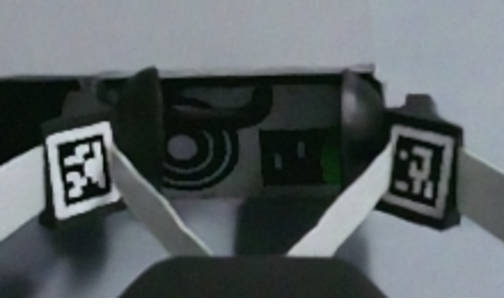

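Call:
execute_actions([
  {"r1":{"joints":{"arm_m":0.271,"lift_m":0.7205,"gripper_m":0.03},"pace":"slow"}},
], cameras=[])

Call:
execute_actions([
  {"r1":{"joints":{"arm_m":0.280,"gripper_m":0.008,"lift_m":0.7185},"pace":"slow"}},
], cameras=[])

Call:
execute_actions([
  {"r1":{"joints":{"arm_m":0.287,"gripper_m":-0.015,"lift_m":0.7165},"pace":"slow"}},
], cameras=[])

Call:
execute_actions([
  {"r1":{"joints":{"arm_m":0.293,"gripper_m":-0.038,"lift_m":0.7145},"pace":"slow"}},
], cameras=["r1_wrist_camera"])

Call:
zoom_image(camera="r1_wrist_camera", region=[182, 210, 402, 340])

Scene clock: 236.07 s.
r1.base_odometry: x=-0.702 y=+2.807 heading=-0.755 (m, m, rad; r1's odometry frame)
r1.turned_by_wheels: +0.000 (rad since the last result)
r1.turned_by_imu: +0.000 (rad since the last result)
r1.base_tilt: forward=+0.0 right=-0.4 (deg)
r1.lidar_m: 0.41 0.45 1.28 1.23 1.31 1.66 1.54 1.62 2.17 2.86 0.64 0.43
r1.base_status: not commanded
r1.joint_positions: lift_m=+0.721 arm_m=+0.272 wrist_yaw_rad=+0.087 wrist_pitch_rad=+0.330 wrist_roll_rad=+0.100 gripper_m=+0.030
r1.joint_status: all done
r1.motor_effort: lift_m=+14(21) arm_m=-6(10) wrist_yaw_rad=+7(9) wrist_pitch_rad=-2(14) wrist_roll_rad=-1(2) gripper_m=-9(10) wheel_0=-1(2) wheel_1=+1(1) wheel_2=-2(2) (%)
r1.hand_pose: x=+0.7225 y=-0.0634 z=+0.8056 quat_wxyz=(+0.985, +0.042, +0.166, +0.035) (m; r1's base frame)
r1.wrist_depth_mm: 1921 - - - - - - / 1863 - - - - - - / 1756 - 621 477 615 585 569 / 1756 449 314 309 407 392 387 / 336 291 246 243 303 296 289 / 257 247 196 239 189 237 232 / 214 204 215 - 206 193 194
r2.base_odometry: x=+0.433 y=-1.453 heading=-2.460 (m, m, rad; r2's odometry frame)
r2.turned_by_wheels: +0.000 (rad since the last result)
r2.turned_by_imu: +0.000 (rad since the last result)
r2.base_tilt: forward=+0.1 right=-0.2 (deg)
r2.lidar_m: 0.37 0.40 0.57 2.45 2.61 1.15 1.06 3.21 2.30 2.21 0.90 0.42
r2.base_status: not commanded
r2.joint_positions: lift_m=+1.110 arm_m=+0.002 wrist_yaw_rad=+0.000 wrist_pitch_rad=+1.540 wrist_roll_rad=+0.040 gripper_m=+0.120
r2.joint_status: not commanded
r2.motor_effort: lift_m=+22(22) arm_m=-1(0) wrist_yaw_rad=+0(0) wrist_pitch_rad=-1(1) wrist_roll_rad=+1(4) gripper_m=+0(1) wheel_0=+0(0) wheel_1=+0(1) wheel_2=+0(0) (%)
r2.hand_pose: x=+0.1814 y=-0.0874 z=+0.9997 quat_wxyz=(+0.718, +0.014, +0.696, -0.014) (m; r2's base frame)
r2.wrist_depth_mm: 336 343 351 362 831 866 891 / 1042 1078 1118 1160 1182 1229 1281 / 1205 1229 1229 1255 1255 1255 1255 / 1229 1229 1255 1229 1255 1255 1255 / 1205 1205 1025 1008 1255 1255 1255 / 1205 1205 991 1008 216 1229 1229 / 1205 1205 1205 119 1229 1229 1229
pictures: none
No camera images: the call's "cameras" was empty. Leave "cameras" out to get every camera's image.

Scene clock: 237.27 s.
r1.base_odometry: x=-0.702 y=+2.807 heading=-0.755 (m, m, rad; r1's odometry frame)
r1.turned_by_wheels: +0.000 (rad since the last result)
r1.turned_by_imu: +0.000 (rad since the last result)
r1.base_tilt: forward=-0.1 right=-0.4 (deg)
r1.lidar_m: 0.42 0.42 1.29 1.24 1.30 1.63 1.55 1.62 2.13 2.93 0.64 0.45
r1.base_status: not commanded
r1.joint_positions: lift_m=+0.719 arm_m=+0.278 wrist_yaw_rad=+0.089 wrist_pitch_rad=+0.331 wrist_roll_rad=+0.100 gripper_m=+0.008
r1.joint_status: all done
r1.motor_effort: lift_m=+14(15) arm_m=+14(14) wrist_yaw_rad=+2(9) wrist_pitch_rad=-3(5) wrist_roll_rad=+0(0) gripper_m=-17(17) wheel_0=+1(2) wheel_1=+3(3) wheel_2=-4(4) (%)
r1.hand_pose: x=+0.7280 y=-0.0629 z=+0.8035 quat_wxyz=(+0.985, +0.042, +0.166, +0.035) (m; r1's base frame)
r1.wrist_depth_mm: 1808 - - - - - - / 1863 - - - - - - / 1808 - 615 459 609 580 559 / 1756 445 309 300 399 387 377 / 330 289 241 236 296 293 285 / 256 232 229 234 187 231 228 / 211 206 212 - 204 190 194
r2.base_odometry: x=+0.433 y=-1.453 heading=-2.460 (m, m, rad; r2's odometry frame)
r2.turned_by_wheels: +0.000 (rad since the last result)
r2.turned_by_imu: +0.000 (rad since the last result)
r2.base_tilt: forward=+0.1 right=-0.2 (deg)
r2.lidar_m: 0.39 0.39 0.57 2.42 2.64 1.11 1.06 3.19 2.32 2.22 0.88 0.41
r2.base_status: not commanded
r2.joint_positions: lift_m=+1.110 arm_m=+0.002 wrist_yaw_rad=+0.000 wrist_pitch_rad=+1.540 wrist_roll_rad=+0.040 gripper_m=+0.120
r2.joint_status: not commanded
r2.motor_effort: lift_m=+22(22) arm_m=-1(1) wrist_yaw_rad=+0(0) wrist_pitch_rad=+0(1) wrist_roll_rad=-2(1) gripper_m=+0(1) wheel_0=+0(0) wheel_1=+0(1) wheel_2=+0(0) (%)
r2.hand_pose: x=+0.1814 y=-0.0874 z=+0.9997 quat_wxyz=(+0.718, +0.014, +0.696, -0.014) (m; r2's base frame)
r2.wrist_depth_mm: 336 342 351 362 842 866 891 / 1042 1078 1098 1160 1160 1255 1281 / 1229 1255 1255 1255 1255 1255 1281 / 1229 1229 1229 1229 1229 1229 1255 / 1205 1229 1042 1025 1229 1255 1229 / 1205 1205 991 1008 216 1229 1229 / 1229 1205 1205 119 1229 1205 1229
pictures: none
No camera images: the call's "cameras" was empty. Leave "cameras" out to get every camera's image.

Scene clock: 238.40 s.
r1.base_odometry: x=-0.702 y=+2.807 heading=-0.755 (m, m, rad; r1's odometry frame)
r1.turned_by_wheels: +0.000 (rad since the last result)
r1.turned_by_imu: +0.006 (rad since the last result)
r1.base_tilt: forward=-0.1 right=-0.4 (deg)
r1.lidar_m: 0.39 0.44 1.27 1.22 1.28 1.64 1.55 1.62 2.16 2.89 0.63 0.44
r1.base_status: not commanded
r1.joint_positions: lift_m=+0.717 arm_m=+0.284 wrist_yaw_rad=+0.085 wrist_pitch_rad=+0.331 wrist_roll_rad=+0.100 gripper_m=-0.014
r1.joint_status: all done
r1.on_its_own: wrist_yaw_rad is at rest, and its effort (+14) is outside its rest range (-13 to +13)
r1.motor_effort: lift_m=+14(14) arm_m=+14(18) wrist_yaw_rad=+14(23) wrist_pitch_rad=-5(4) wrist_roll_rad=+1(2) gripper_m=-22(22) wheel_0=+3(4) wheel_1=+3(5) wheel_2=-7(9) (%)
r1.hand_pose: x=+0.7346 y=-0.0641 z=+0.8014 quat_wxyz=(+0.985, +0.042, +0.167, +0.033) (m; r1's base frame)
r1.wrist_depth_mm: 1863 - - - - - - / 1863 - - - - - - / 1756 - 603 452 585 569 554 / 1756 433 304 293 389 382 373 / 325 282 234 230 296 289 281 / 252 168 205 232 186 227 225 / 208 204 210 - 201 191 192
r2.base_odometry: x=+0.433 y=-1.453 heading=-2.460 (m, m, rad; r2's odometry frame)
r2.turned_by_wheels: +0.000 (rad since the last result)
r2.turned_by_imu: +0.000 (rad since the last result)
r2.base_tilt: forward=+0.1 right=-0.2 (deg)
r2.lidar_m: 0.39 0.42 0.57 2.45 2.58 1.13 1.05 3.18 2.32 2.22 0.90 0.41
r2.base_status: not commanded
r2.joint_positions: lift_m=+1.110 arm_m=+0.002 wrist_yaw_rad=+0.000 wrist_pitch_rad=+1.540 wrist_roll_rad=+0.040 gripper_m=+0.120
r2.joint_status: not commanded
r2.motor_effort: lift_m=+22(22) arm_m=+0(1) wrist_yaw_rad=+0(0) wrist_pitch_rad=-1(1) wrist_roll_rad=-2(1) gripper_m=-1(0) wheel_0=+0(0) wheel_1=+0(0) wheel_2=+0(0) (%)
r2.hand_pose: x=+0.1814 y=-0.0874 z=+0.9997 quat_wxyz=(+0.718, +0.014, +0.696, -0.014) (m; r2's base frame)
r2.wrist_depth_mm: 336 343 349 359 831 866 904 / 1042 1098 1118 1138 1160 1229 1281 / 1255 1229 1255 1255 1281 1255 1255 / 1229 1205 1229 1229 1255 1255 1255 / 1205 1229 1042 1025 1229 1255 1255 / 1229 1229 1008 1008 215 1229 1255 / 1205 1229 1205 120 1229 1205 1229
pictures: none
No camera images: the call's "cameras" was empty. Leave "cameras" out to get every camera's image.

Scene clock: 239.47 s.
r1.base_odometry: x=-0.702 y=+2.807 heading=-0.756 (m, m, rad; r1's odometry frame)
r1.turned_by_wheels: -0.001 (rad since the last result)
r1.turned_by_imu: +0.006 (rad since the last result)
r1.base_tilt: forward=+0.0 right=-0.4 (deg)
r1.lidar_m: 0.42 0.44 1.30 1.23 1.30 1.61 1.53 1.64 2.15 2.86 0.63 0.46
r1.base_status: not commanded
r1.joint_positions: lift_m=+0.715 arm_m=+0.290 wrist_yaw_rad=+0.081 wrist_pitch_rad=+0.331 wrist_roll_rad=+0.100 gripper_m=-0.037
r1.joint_status: all done
r1.on_its_own: wrist_yaw_rad is at rest, and its effort (+25) is outside its rest range (-13 to +13)
r1.motor_effort: lift_m=+14(13) arm_m=+14(19) wrist_yaw_rad=+25(36) wrist_pitch_rad=-5(5) wrist_roll_rad=+0(0) gripper_m=-27(24) wheel_0=+0(3) wheel_1=+2(5) wheel_2=-9(11) (%)
r1.hand_pose: x=+0.7403 y=-0.0652 z=+0.7994 quat_wxyz=(+0.985, +0.042, +0.167, +0.031) (m; r1's base frame)
r1.wrist_depth_mm: 1863 - - - - - - / 1808 - - - - - - / 1863 - 603 442 585 559 554 / 1708 433 298 287 387 379 370 / 320 277 231 226 289 285 277 / 250 168 198 236 182 212 223 / 203 201 207 - 198 189 191
r2.base_odometry: x=+0.433 y=-1.453 heading=-2.460 (m, m, rad; r2's odometry frame)
r2.turned_by_wheels: +0.000 (rad since the last result)
r2.turned_by_imu: +0.000 (rad since the last result)
r2.base_tilt: forward=+0.1 right=-0.3 (deg)
r2.lidar_m: 0.39 0.40 0.58 2.46 2.60 1.13 1.06 3.21 2.28 2.22 0.93 0.42
r2.base_status: not commanded
r2.joint_positions: lift_m=+1.110 arm_m=+0.002 wrist_yaw_rad=+0.000 wrist_pitch_rad=+1.540 wrist_roll_rad=+0.040 gripper_m=+0.120
r2.joint_status: not commanded
r2.motor_effort: lift_m=+22(22) arm_m=+0(0) wrist_yaw_rad=+0(0) wrist_pitch_rad=-1(1) wrist_roll_rad=-2(1) gripper_m=+0(0) wheel_0=+0(0) wheel_1=+0(0) wheel_2=+0(0) (%)
r2.hand_pose: x=+0.1814 y=-0.0874 z=+0.9997 quat_wxyz=(+0.718, +0.014, +0.696, -0.014) (m; r2's base frame)
r2.wrist_depth_mm: 338 343 349 362 831 878 891 / 1042 1060 1118 1160 1160 1229 1255 / 1229 1229 1229 1255 1255 1255 1281 / 1255 1229 1255 1255 1255 1255 1255 / 1229 1229 1025 1025 1229 1255 1229 / 1182 1205 1008 1008 216 1205 1205 / 1205 1205 1205 119 1205 1229 1229
pictures: r1_wrist_camera
camera_calibration (this result's frames):
r1_wrist_camera: T_world_to_cam=[[0.0170374, -0.996577, -0.0808915, -0.0208861], [-0.368676, 0.068941, -0.926998, 1.06442], [0.929402, 0.0456164, -0.36624, -0.16394], [0, 0, 0, 1]] pos_world=[0.545148, -0.0867183, 0.924983]
Images, in order (width x height): r1_wrist_camera 616x392.

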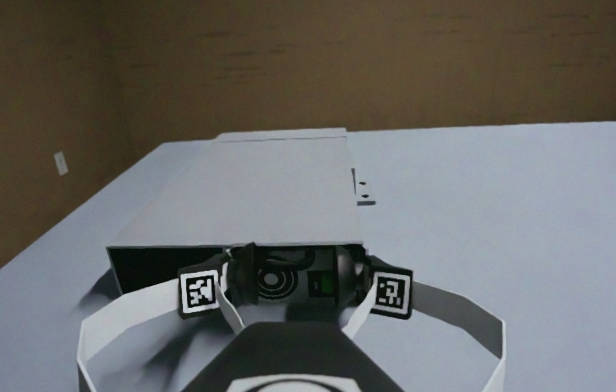

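Region (182, 210, 402, 340) of r1_wrist_camera's 616x392 image, scaled by 2.291; it fills the top 298 rows of this view, and the rest is white.

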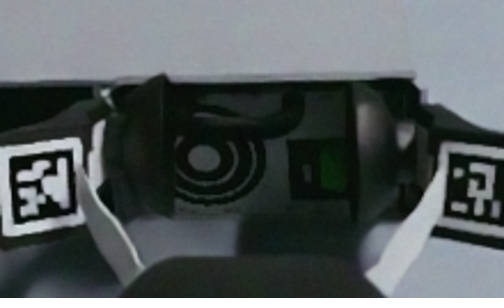

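Call:
execute_actions([
  {"r1":{"base":{"rotate_rad":-0.008},"joints":{"arm_m":0.283},"pace":"slow"}},
], cameras=[])

Call:
execute_actions([
  {"r1":{"joints":{"arm_m":0.279},"pace":"slow"}},
], cameras=["r1_wrist_camera"])

Call:
zoom_image(camera="r1_wrist_camera", region=[182, 210, 402, 340])

Scene clock: 240.63 s.
r1.base_odometry: x=-0.702 y=+2.807 heading=-0.763 (m, m, rad; r1's odometry frame)
r1.turned_by_wheels: -0.008 (rad since the last result)
r1.turned_by_imu: -0.007 (rad since the last result)
r1.base_tilt: forward=-0.1 right=-0.4 (deg)
r1.lidar_m: 0.42 0.44 1.31 1.23 1.30 1.62 1.54 1.62 2.17 2.91 0.60 0.41
r1.base_status: done
r1.joint_positions: lift_m=+0.715 arm_m=+0.285 wrist_yaw_rad=+0.092 wrist_pitch_rad=+0.328 wrist_roll_rad=+0.100 gripper_m=-0.037
r1.joint_status: all done
r1.motor_effort: lift_m=+15(15) arm_m=-9(14) wrist_yaw_rad=-8(25) wrist_pitch_rad=+6(7) wrist_roll_rad=+1(1) gripper_m=-28(30) wheel_0=+2(2) wheel_1=+1(8) wheel_2=+2(7) (%)
r1.hand_pose: x=+0.7354 y=-0.0619 z=+0.8002 quat_wxyz=(+0.985, +0.042, +0.165, +0.037) (m; r1's base frame)
r1.wrist_depth_mm: 1756 - - - - - - / 1863 - - - - - - / 1808 - 615 445 597 569 559 / 1756 439 303 289 389 379 373 / 325 279 234 226 291 285 279 / 251 162 185 231 184 224 223 / 207 202 208 - 200 190 191
r2.base_odometry: x=+0.433 y=-1.453 heading=-2.460 (m, m, rad; r2's odometry frame)
r2.turned_by_wheels: +0.000 (rad since the last result)
r2.turned_by_imu: +0.000 (rad since the last result)
r2.base_tilt: forward=+0.1 right=-0.2 (deg)
r2.lidar_m: 0.39 0.42 0.57 2.41 2.61 1.13 1.06 3.20 2.32 2.21 0.89 0.43
r2.base_status: not commanded
r2.joint_positions: lift_m=+1.110 arm_m=+0.002 wrist_yaw_rad=+0.000 wrist_pitch_rad=+1.540 wrist_roll_rad=+0.040 gripper_m=+0.120
r2.joint_status: not commanded
r2.motor_effort: lift_m=+22(22) arm_m=+0(1) wrist_yaw_rad=+0(0) wrist_pitch_rad=-1(1) wrist_roll_rad=-1(1) gripper_m=-1(0) wheel_0=+0(0) wheel_1=+0(0) wheel_2=+0(0) (%)
r2.hand_pose: x=+0.1814 y=-0.0874 z=+0.9997 quat_wxyz=(+0.718, +0.014, +0.696, -0.014) (m; r2's base frame)
r2.wrist_depth_mm: 336 342 351 359 831 854 904 / 1042 1078 1118 1160 1160 1229 1281 / 1229 1255 1255 1255 1229 1255 1255 / 1229 1205 1229 1229 1255 1255 1281 / 1229 1229 1042 1025 1229 1229 1255 / 1205 1205 1008 1008 215 1205 1229 / 1205 1205 1205 119 1205 1229 1229
pictures: none
No camera images: the call's "cameras" was empty. Leave "cameras" out to get every camera's image.

Scene clock: 241.30 s.
r1.base_odometry: x=-0.702 y=+2.807 heading=-0.763 (m, m, rad; r1's odometry frame)
r1.turned_by_wheels: +0.000 (rad since the last result)
r1.turned_by_imu: +0.000 (rad since the last result)
r1.base_tilt: forward=+0.0 right=-0.4 (deg)
r1.lidar_m: 0.41 0.42 1.28 1.22 1.30 1.65 1.53 1.63 2.16 2.89 0.64 0.44
r1.base_status: not commanded
r1.joint_positions: lift_m=+0.715 arm_m=+0.281 wrist_yaw_rad=+0.095 wrist_pitch_rad=+0.327 wrist_roll_rad=+0.100 gripper_m=-0.037
r1.joint_status: all done
r1.on_its_own: wrist_yaw_rad is at rest, and its effort (-16) is outside its rest range (-13 to +13)
r1.motor_effort: lift_m=+16(16) arm_m=-13(11) wrist_yaw_rad=-16(17) wrist_pitch_rad=+8(8) wrist_roll_rad=-1(2) gripper_m=-32(31) wheel_0=+1(2) wheel_1=+0(1) wheel_2=+5(5) (%)
r1.hand_pose: x=+0.7325 y=-0.0611 z=+0.8004 quat_wxyz=(+0.985, +0.041, +0.165, +0.039) (m; r1's base frame)
r1.wrist_depth_mm: 1808 - - - - - - / 1863 - - - - - - / 1808 - 615 445 597 580 549 / 1708 439 303 290 382 382 373 / 324 281 236 230 290 283 279 / 251 161 180 230 182 226 223 / 207 201 208 - 200 187 190
r2.base_odometry: x=+0.433 y=-1.453 heading=-2.460 (m, m, rad; r2's odometry frame)
r2.turned_by_wheels: +0.000 (rad since the last result)
r2.turned_by_imu: +0.000 (rad since the last result)
r2.base_tilt: forward=+0.2 right=-0.2 (deg)
r2.lidar_m: 0.36 0.42 0.56 2.45 2.63 1.11 1.07 3.21 2.31 2.23 0.91 0.42
r2.base_status: not commanded
r2.joint_positions: lift_m=+1.110 arm_m=+0.002 wrist_yaw_rad=+0.000 wrist_pitch_rad=+1.540 wrist_roll_rad=+0.040 gripper_m=+0.120
r2.joint_status: not commanded
r2.motor_effort: lift_m=+22(22) arm_m=+0(1) wrist_yaw_rad=+0(0) wrist_pitch_rad=-1(1) wrist_roll_rad=+0(1) gripper_m=-1(1) wheel_0=+0(0) wheel_1=-1(1) wheel_2=+0(0) (%)
r2.hand_pose: x=+0.1814 y=-0.0874 z=+0.9997 quat_wxyz=(+0.718, +0.014, +0.696, -0.014) (m; r2's base frame)
r2.wrist_depth_mm: 338 343 351 362 831 866 891 / 1025 1098 1118 1160 1160 1229 1255 / 1229 1205 1229 1255 1281 1255 1255 / 1205 1205 1255 1255 1229 1255 1255 / 1205 1229 1042 1008 1255 1255 1255 / 1205 1229 1025 1008 216 1229 1229 / 1182 1205 1205 119 1205 1229 1229
pictures: r1_wrist_camera
camera_calibration (this result's frames):
r1_wrist_camera: T_world_to_cam=[[0.0318576, -0.996185, -0.0812425, -0.0271386], [-0.365682, 0.064031, -0.928535, 1.06086], [0.930195, 0.0592898, -0.362247, -0.159474], [0, 0, 0, 1]] pos_world=[0.537143, -0.0855076, 0.925068]
Images, in order (width x height): r1_wrist_camera 616x392.

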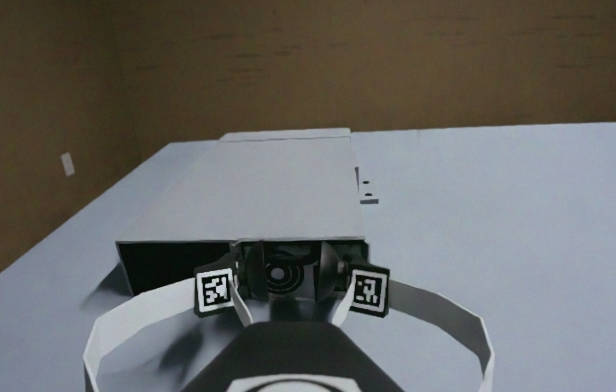

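Region (182, 210, 402, 340) of r1_wrist_camera's 616x392 image, scaled by 2.291; it fills the top 298 rows of this view, and the rest is white.

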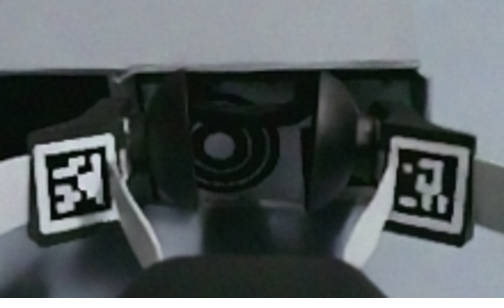

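Call:
execute_actions([
  {"r1":{"base":{"strafe_m":-0.007},"joints":{"arm_m":0.250,"gripper_m":0.075,"lift_m":0.718,"wrist_roll_rad":0.15,"wrist_yaw_rad":0.10}}},
], cameras=["r1_wrist_camera"])

Scene clock: 243.27 s.
r1.base_odometry: x=-0.706 y=+2.802 heading=-0.763 (m, m, rad; r1's odometry frame)
r1.turned_by_wheels: +0.000 (rad since the last result)
r1.turned_by_imu: +0.000 (rad since the last result)
r1.base_tilt: forward=+0.0 right=-0.4 (deg)
r1.lidar_m: 0.41 0.44 1.30 1.25 1.28 1.62 1.54 1.62 2.17 2.89 0.63 0.44
r1.base_status: done
r1.joint_positions: lift_m=+0.718 arm_m=+0.252 wrist_yaw_rad=+0.100 wrist_pitch_rad=+0.332 wrist_roll_rad=+0.150 gripper_m=+0.075
r1.joint_status: all done
r1.motor_effort: lift_m=+22(23) arm_m=-9(15) wrist_yaw_rad=-2(13) wrist_pitch_rad=-7(16) wrist_roll_rad=+0(2) gripper_m=-2(32) wheel_0=+0(4) wheel_1=+0(5) wheel_2=+1(7) (%)
r1.hand_pose: x=+0.7025 y=-0.0598 z=+0.8019 quat_wxyz=(+0.983, +0.065, +0.168, +0.037) (m; r1's base frame)
r1.wrist_depth_mm: 1863 - - - - - - / 1808 - - - - - - / 1808 - 564 442 559 517 488 / 1708 459 306 286 379 357 343 / 353 312 268 270 281 273 264 / 265 246 229 230 204 220 213 / 216 206 212 - 195 182 184
r2.base_odometry: x=+0.433 y=-1.453 heading=-2.460 (m, m, rad; r2's odometry frame)
r2.turned_by_wheels: +0.000 (rad since the last result)
r2.turned_by_imu: +0.000 (rad since the last result)
r2.base_tilt: forward=+0.1 right=-0.2 (deg)
r2.lidar_m: 0.39 0.42 0.56 2.42 2.60 1.12 1.04 3.19 2.32 2.21 0.88 0.43
r2.base_status: not commanded
r2.joint_positions: lift_m=+1.110 arm_m=+0.002 wrist_yaw_rad=+0.000 wrist_pitch_rad=+1.540 wrist_roll_rad=+0.040 gripper_m=+0.120
r2.joint_status: not commanded
r2.motor_effort: lift_m=+22(22) arm_m=-1(1) wrist_yaw_rad=+0(0) wrist_pitch_rad=-1(1) wrist_roll_rad=+0(1) gripper_m=-1(0) wheel_0=+0(0) wheel_1=+0(0) wheel_2=+0(0) (%)
r2.hand_pose: x=+0.1814 y=-0.0874 z=+0.9997 quat_wxyz=(+0.718, +0.014, +0.696, -0.014) (m; r2's base frame)
r2.wrist_depth_mm: 336 342 351 359 842 866 891 / 1042 1098 1118 1160 1160 1255 1281 / 1229 1229 1255 1229 1255 1281 1255 / 1205 1229 1229 1229 1229 1255 1255 / 1205 1229 1025 1008 1229 1229 1229 / 1229 1205 991 1008 216 1205 1205 / 1205 1205 1205 119 1205 1205 1205
pictures: r1_wrist_camera
camera_calibration (this result's frames):
r1_wrist_camera: T_world_to_cam=[[0.0195779, -0.991627, -0.127639, 0.0213462], [-0.373821, 0.111145, -0.920817, 1.05359], [0.927294, 0.065742, -0.368516, -0.123628], [0, 0, 0, 1]] pos_world=[0.508077, -0.0878062, 0.927333]
Images, in order (width x height): r1_wrist_camera 616x392.

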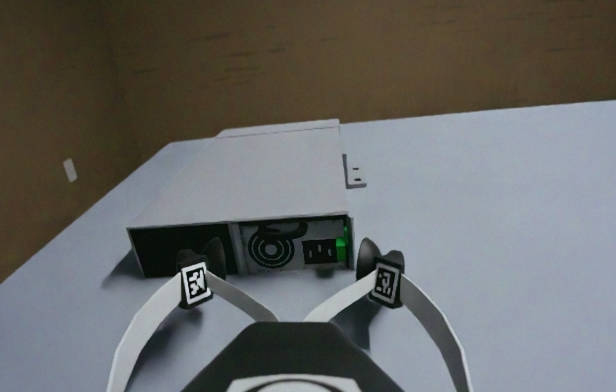

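Call:
execute_actions([
  {"r1":{"joints":{"arm_m":0.269,"gripper_m":0.033},"pace":"slow"}},
], cameras=[])

Call:
execute_actions([
  {"r1":{"joints":{"arm_m":0.277},"pace":"slow"}},
], cameras=["r1_wrist_camera"])

Call:
zoom_image(camera="r1_wrist_camera", region=[182, 210, 402, 340])

Scene clock: 245.23 s.
r1.base_odometry: x=-0.706 y=+2.802 heading=-0.764 (m, m, rad; r1's odometry frame)
r1.turned_by_wheels: +0.000 (rad since the last result)
r1.turned_by_imu: +0.000 (rad since the last result)
r1.base_tilt: forward=+0.0 right=-0.3 (deg)
r1.lidar_m: 0.39 0.45 1.32 1.24 1.31 1.65 1.55 1.62 2.16 2.88 0.64 0.45
r1.base_status: not commanded
r1.joint_positions: lift_m=+0.718 arm_m=+0.267 wrist_yaw_rad=+0.098 wrist_pitch_rad=+0.334 wrist_roll_rad=+0.150 gripper_m=+0.033
r1.joint_status: all done
r1.motor_effort: lift_m=+22(23) arm_m=+8(9) wrist_yaw_rad=+4(22) wrist_pitch_rad=-11(12) wrist_roll_rad=+1(1) gripper_m=-7(7) wheel_0=-2(2) wheel_1=+0(1) wheel_2=-1(2) (%)
r1.hand_pose: x=+0.7182 y=-0.0604 z=+0.8016 quat_wxyz=(+0.983, +0.066, +0.169, +0.036) (m; r1's base frame)
r1.wrist_depth_mm: 1863 - - - - - - / 1921 - - - - - - / 1756 - 615 445 554 512 488 / 1708 452 304 289 379 357 340 / 351 296 250 248 283 271 263 / 264 254 193 229 195 220 213 / 215 206 210 - 195 181 183
r2.base_odometry: x=+0.433 y=-1.453 heading=-2.460 (m, m, rad; r2's odometry frame)
r2.turned_by_wheels: +0.000 (rad since the last result)
r2.turned_by_imu: +0.000 (rad since the last result)
r2.base_tilt: forward=+0.2 right=-0.2 (deg)
r2.lidar_m: 0.38 0.41 0.58 2.44 2.61 1.12 1.07 3.20 2.30 2.22 0.88 0.41
r2.base_status: not commanded
r2.joint_positions: lift_m=+1.110 arm_m=+0.002 wrist_yaw_rad=+0.000 wrist_pitch_rad=+1.540 wrist_roll_rad=+0.040 gripper_m=+0.120
r2.joint_status: not commanded
r2.motor_effort: lift_m=+22(22) arm_m=+0(0) wrist_yaw_rad=+0(0) wrist_pitch_rad=-1(2) wrist_roll_rad=-1(2) gripper_m=+1(1) wheel_0=+0(0) wheel_1=+0(0) wheel_2=+0(0) (%)
r2.hand_pose: x=+0.1814 y=-0.0874 z=+0.9997 quat_wxyz=(+0.718, +0.014, +0.696, -0.014) (m; r2's base frame)
r2.wrist_depth_mm: 336 343 353 359 831 866 891 / 1042 1078 1118 1160 1160 1229 1255 / 1229 1255 1255 1229 1255 1281 1255 / 1205 1205 1229 1229 1255 1255 1229 / 1205 1205 1025 1008 1229 1255 1229 / 1205 1205 1008 1008 215 1229 1229 / 1182 1205 1205 119 1205 1205 1229
pictures: none
No camera images: the call's "cameras" was empty. Leave "cameras" out to get every camera's image.

Scene clock: 246.10 s.
r1.base_odometry: x=-0.707 y=+2.802 heading=-0.763 (m, m, rad; r1's odometry frame)
r1.turned_by_wheels: +0.000 (rad since the last result)
r1.turned_by_imu: +0.000 (rad since the last result)
r1.base_tilt: forward=-0.1 right=-0.3 (deg)
r1.lidar_m: 0.42 0.42 1.30 1.24 1.31 1.63 1.57 1.62 2.14 2.92 0.64 0.44
r1.base_status: not commanded
r1.joint_positions: lift_m=+0.718 arm_m=+0.275 wrist_yaw_rad=+0.096 wrist_pitch_rad=+0.335 wrist_roll_rad=+0.150 gripper_m=+0.033
r1.joint_status: all done
r1.motor_effort: lift_m=+23(23) arm_m=+12(11) wrist_yaw_rad=+8(8) wrist_pitch_rad=-15(15) wrist_roll_rad=+1(4) gripper_m=-5(7) wheel_0=-1(2) wheel_1=+0(1) wheel_2=-2(2) (%)
r1.hand_pose: x=+0.7253 y=-0.0608 z=+0.8012 quat_wxyz=(+0.983, +0.066, +0.170, +0.035) (m; r1's base frame)
r1.wrist_depth_mm: 1863 - - - - - - / 1808 - - - - - - / 1808 - 603 439 549 508 480 / 1756 449 300 285 377 353 336 / 347 290 246 236 281 270 262 / 263 252 196 229 195 219 212 / 214 206 210 - 193 180 183
r2.base_odometry: x=+0.433 y=-1.453 heading=-2.460 (m, m, rad; r2's odometry frame)
r2.turned_by_wheels: +0.000 (rad since the last result)
r2.turned_by_imu: +0.000 (rad since the last result)
r2.base_tilt: forward=+0.1 right=-0.2 (deg)
r2.lidar_m: 0.38 0.41 0.55 2.44 2.62 1.11 1.07 3.18 2.29 2.20 0.91 0.41
r2.base_status: not commanded
r2.joint_positions: lift_m=+1.110 arm_m=+0.002 wrist_yaw_rad=+0.000 wrist_pitch_rad=+1.540 wrist_roll_rad=+0.040 gripper_m=+0.120
r2.joint_status: not commanded
r2.motor_effort: lift_m=+22(22) arm_m=-1(1) wrist_yaw_rad=+0(0) wrist_pitch_rad=-1(2) wrist_roll_rad=-2(2) gripper_m=+0(0) wheel_0=+0(0) wheel_1=+0(0) wheel_2=+0(0) (%)
r2.hand_pose: x=+0.1814 y=-0.0874 z=+0.9997 quat_wxyz=(+0.718, +0.014, +0.696, -0.014) (m; r2's base frame)
r2.wrist_depth_mm: 336 343 351 362 854 866 891 / 1060 1078 1118 1160 1182 1229 1255 / 1229 1229 1255 1255 1255 1255 1281 / 1205 1229 1255 1255 1255 1229 1229 / 1205 1205 1042 1025 1229 1229 1281 / 1205 1229 991 1025 215 1229 1229 / 1182 1205 1205 119 1229 1229 1205
pictures: r1_wrist_camera
camera_calibration (this result's frames):
r1_wrist_camera: T_world_to_cam=[[0.0157059, -0.991686, -0.12772, 0.0226931], [-0.375978, 0.112504, -0.919773, 1.06234], [0.926495, 0.0624658, -0.371085, -0.142521], [0, 0, 0, 1]] pos_world=[0.531103, -0.0881096, 0.927119]
Images, in order (width x height): r1_wrist_camera 616x392.

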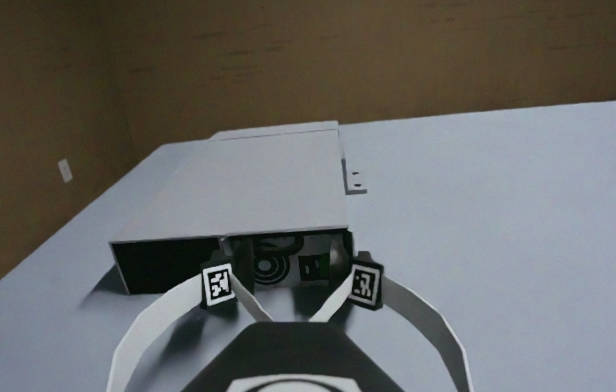

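Region (182, 210, 402, 340) of r1_wrist_camera's 616x392 image, scaled by 2.291; it fills the top 298 rows of this view, and the rest is white.

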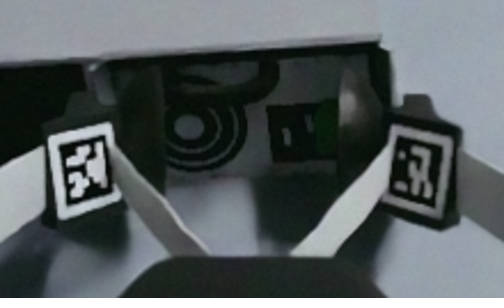

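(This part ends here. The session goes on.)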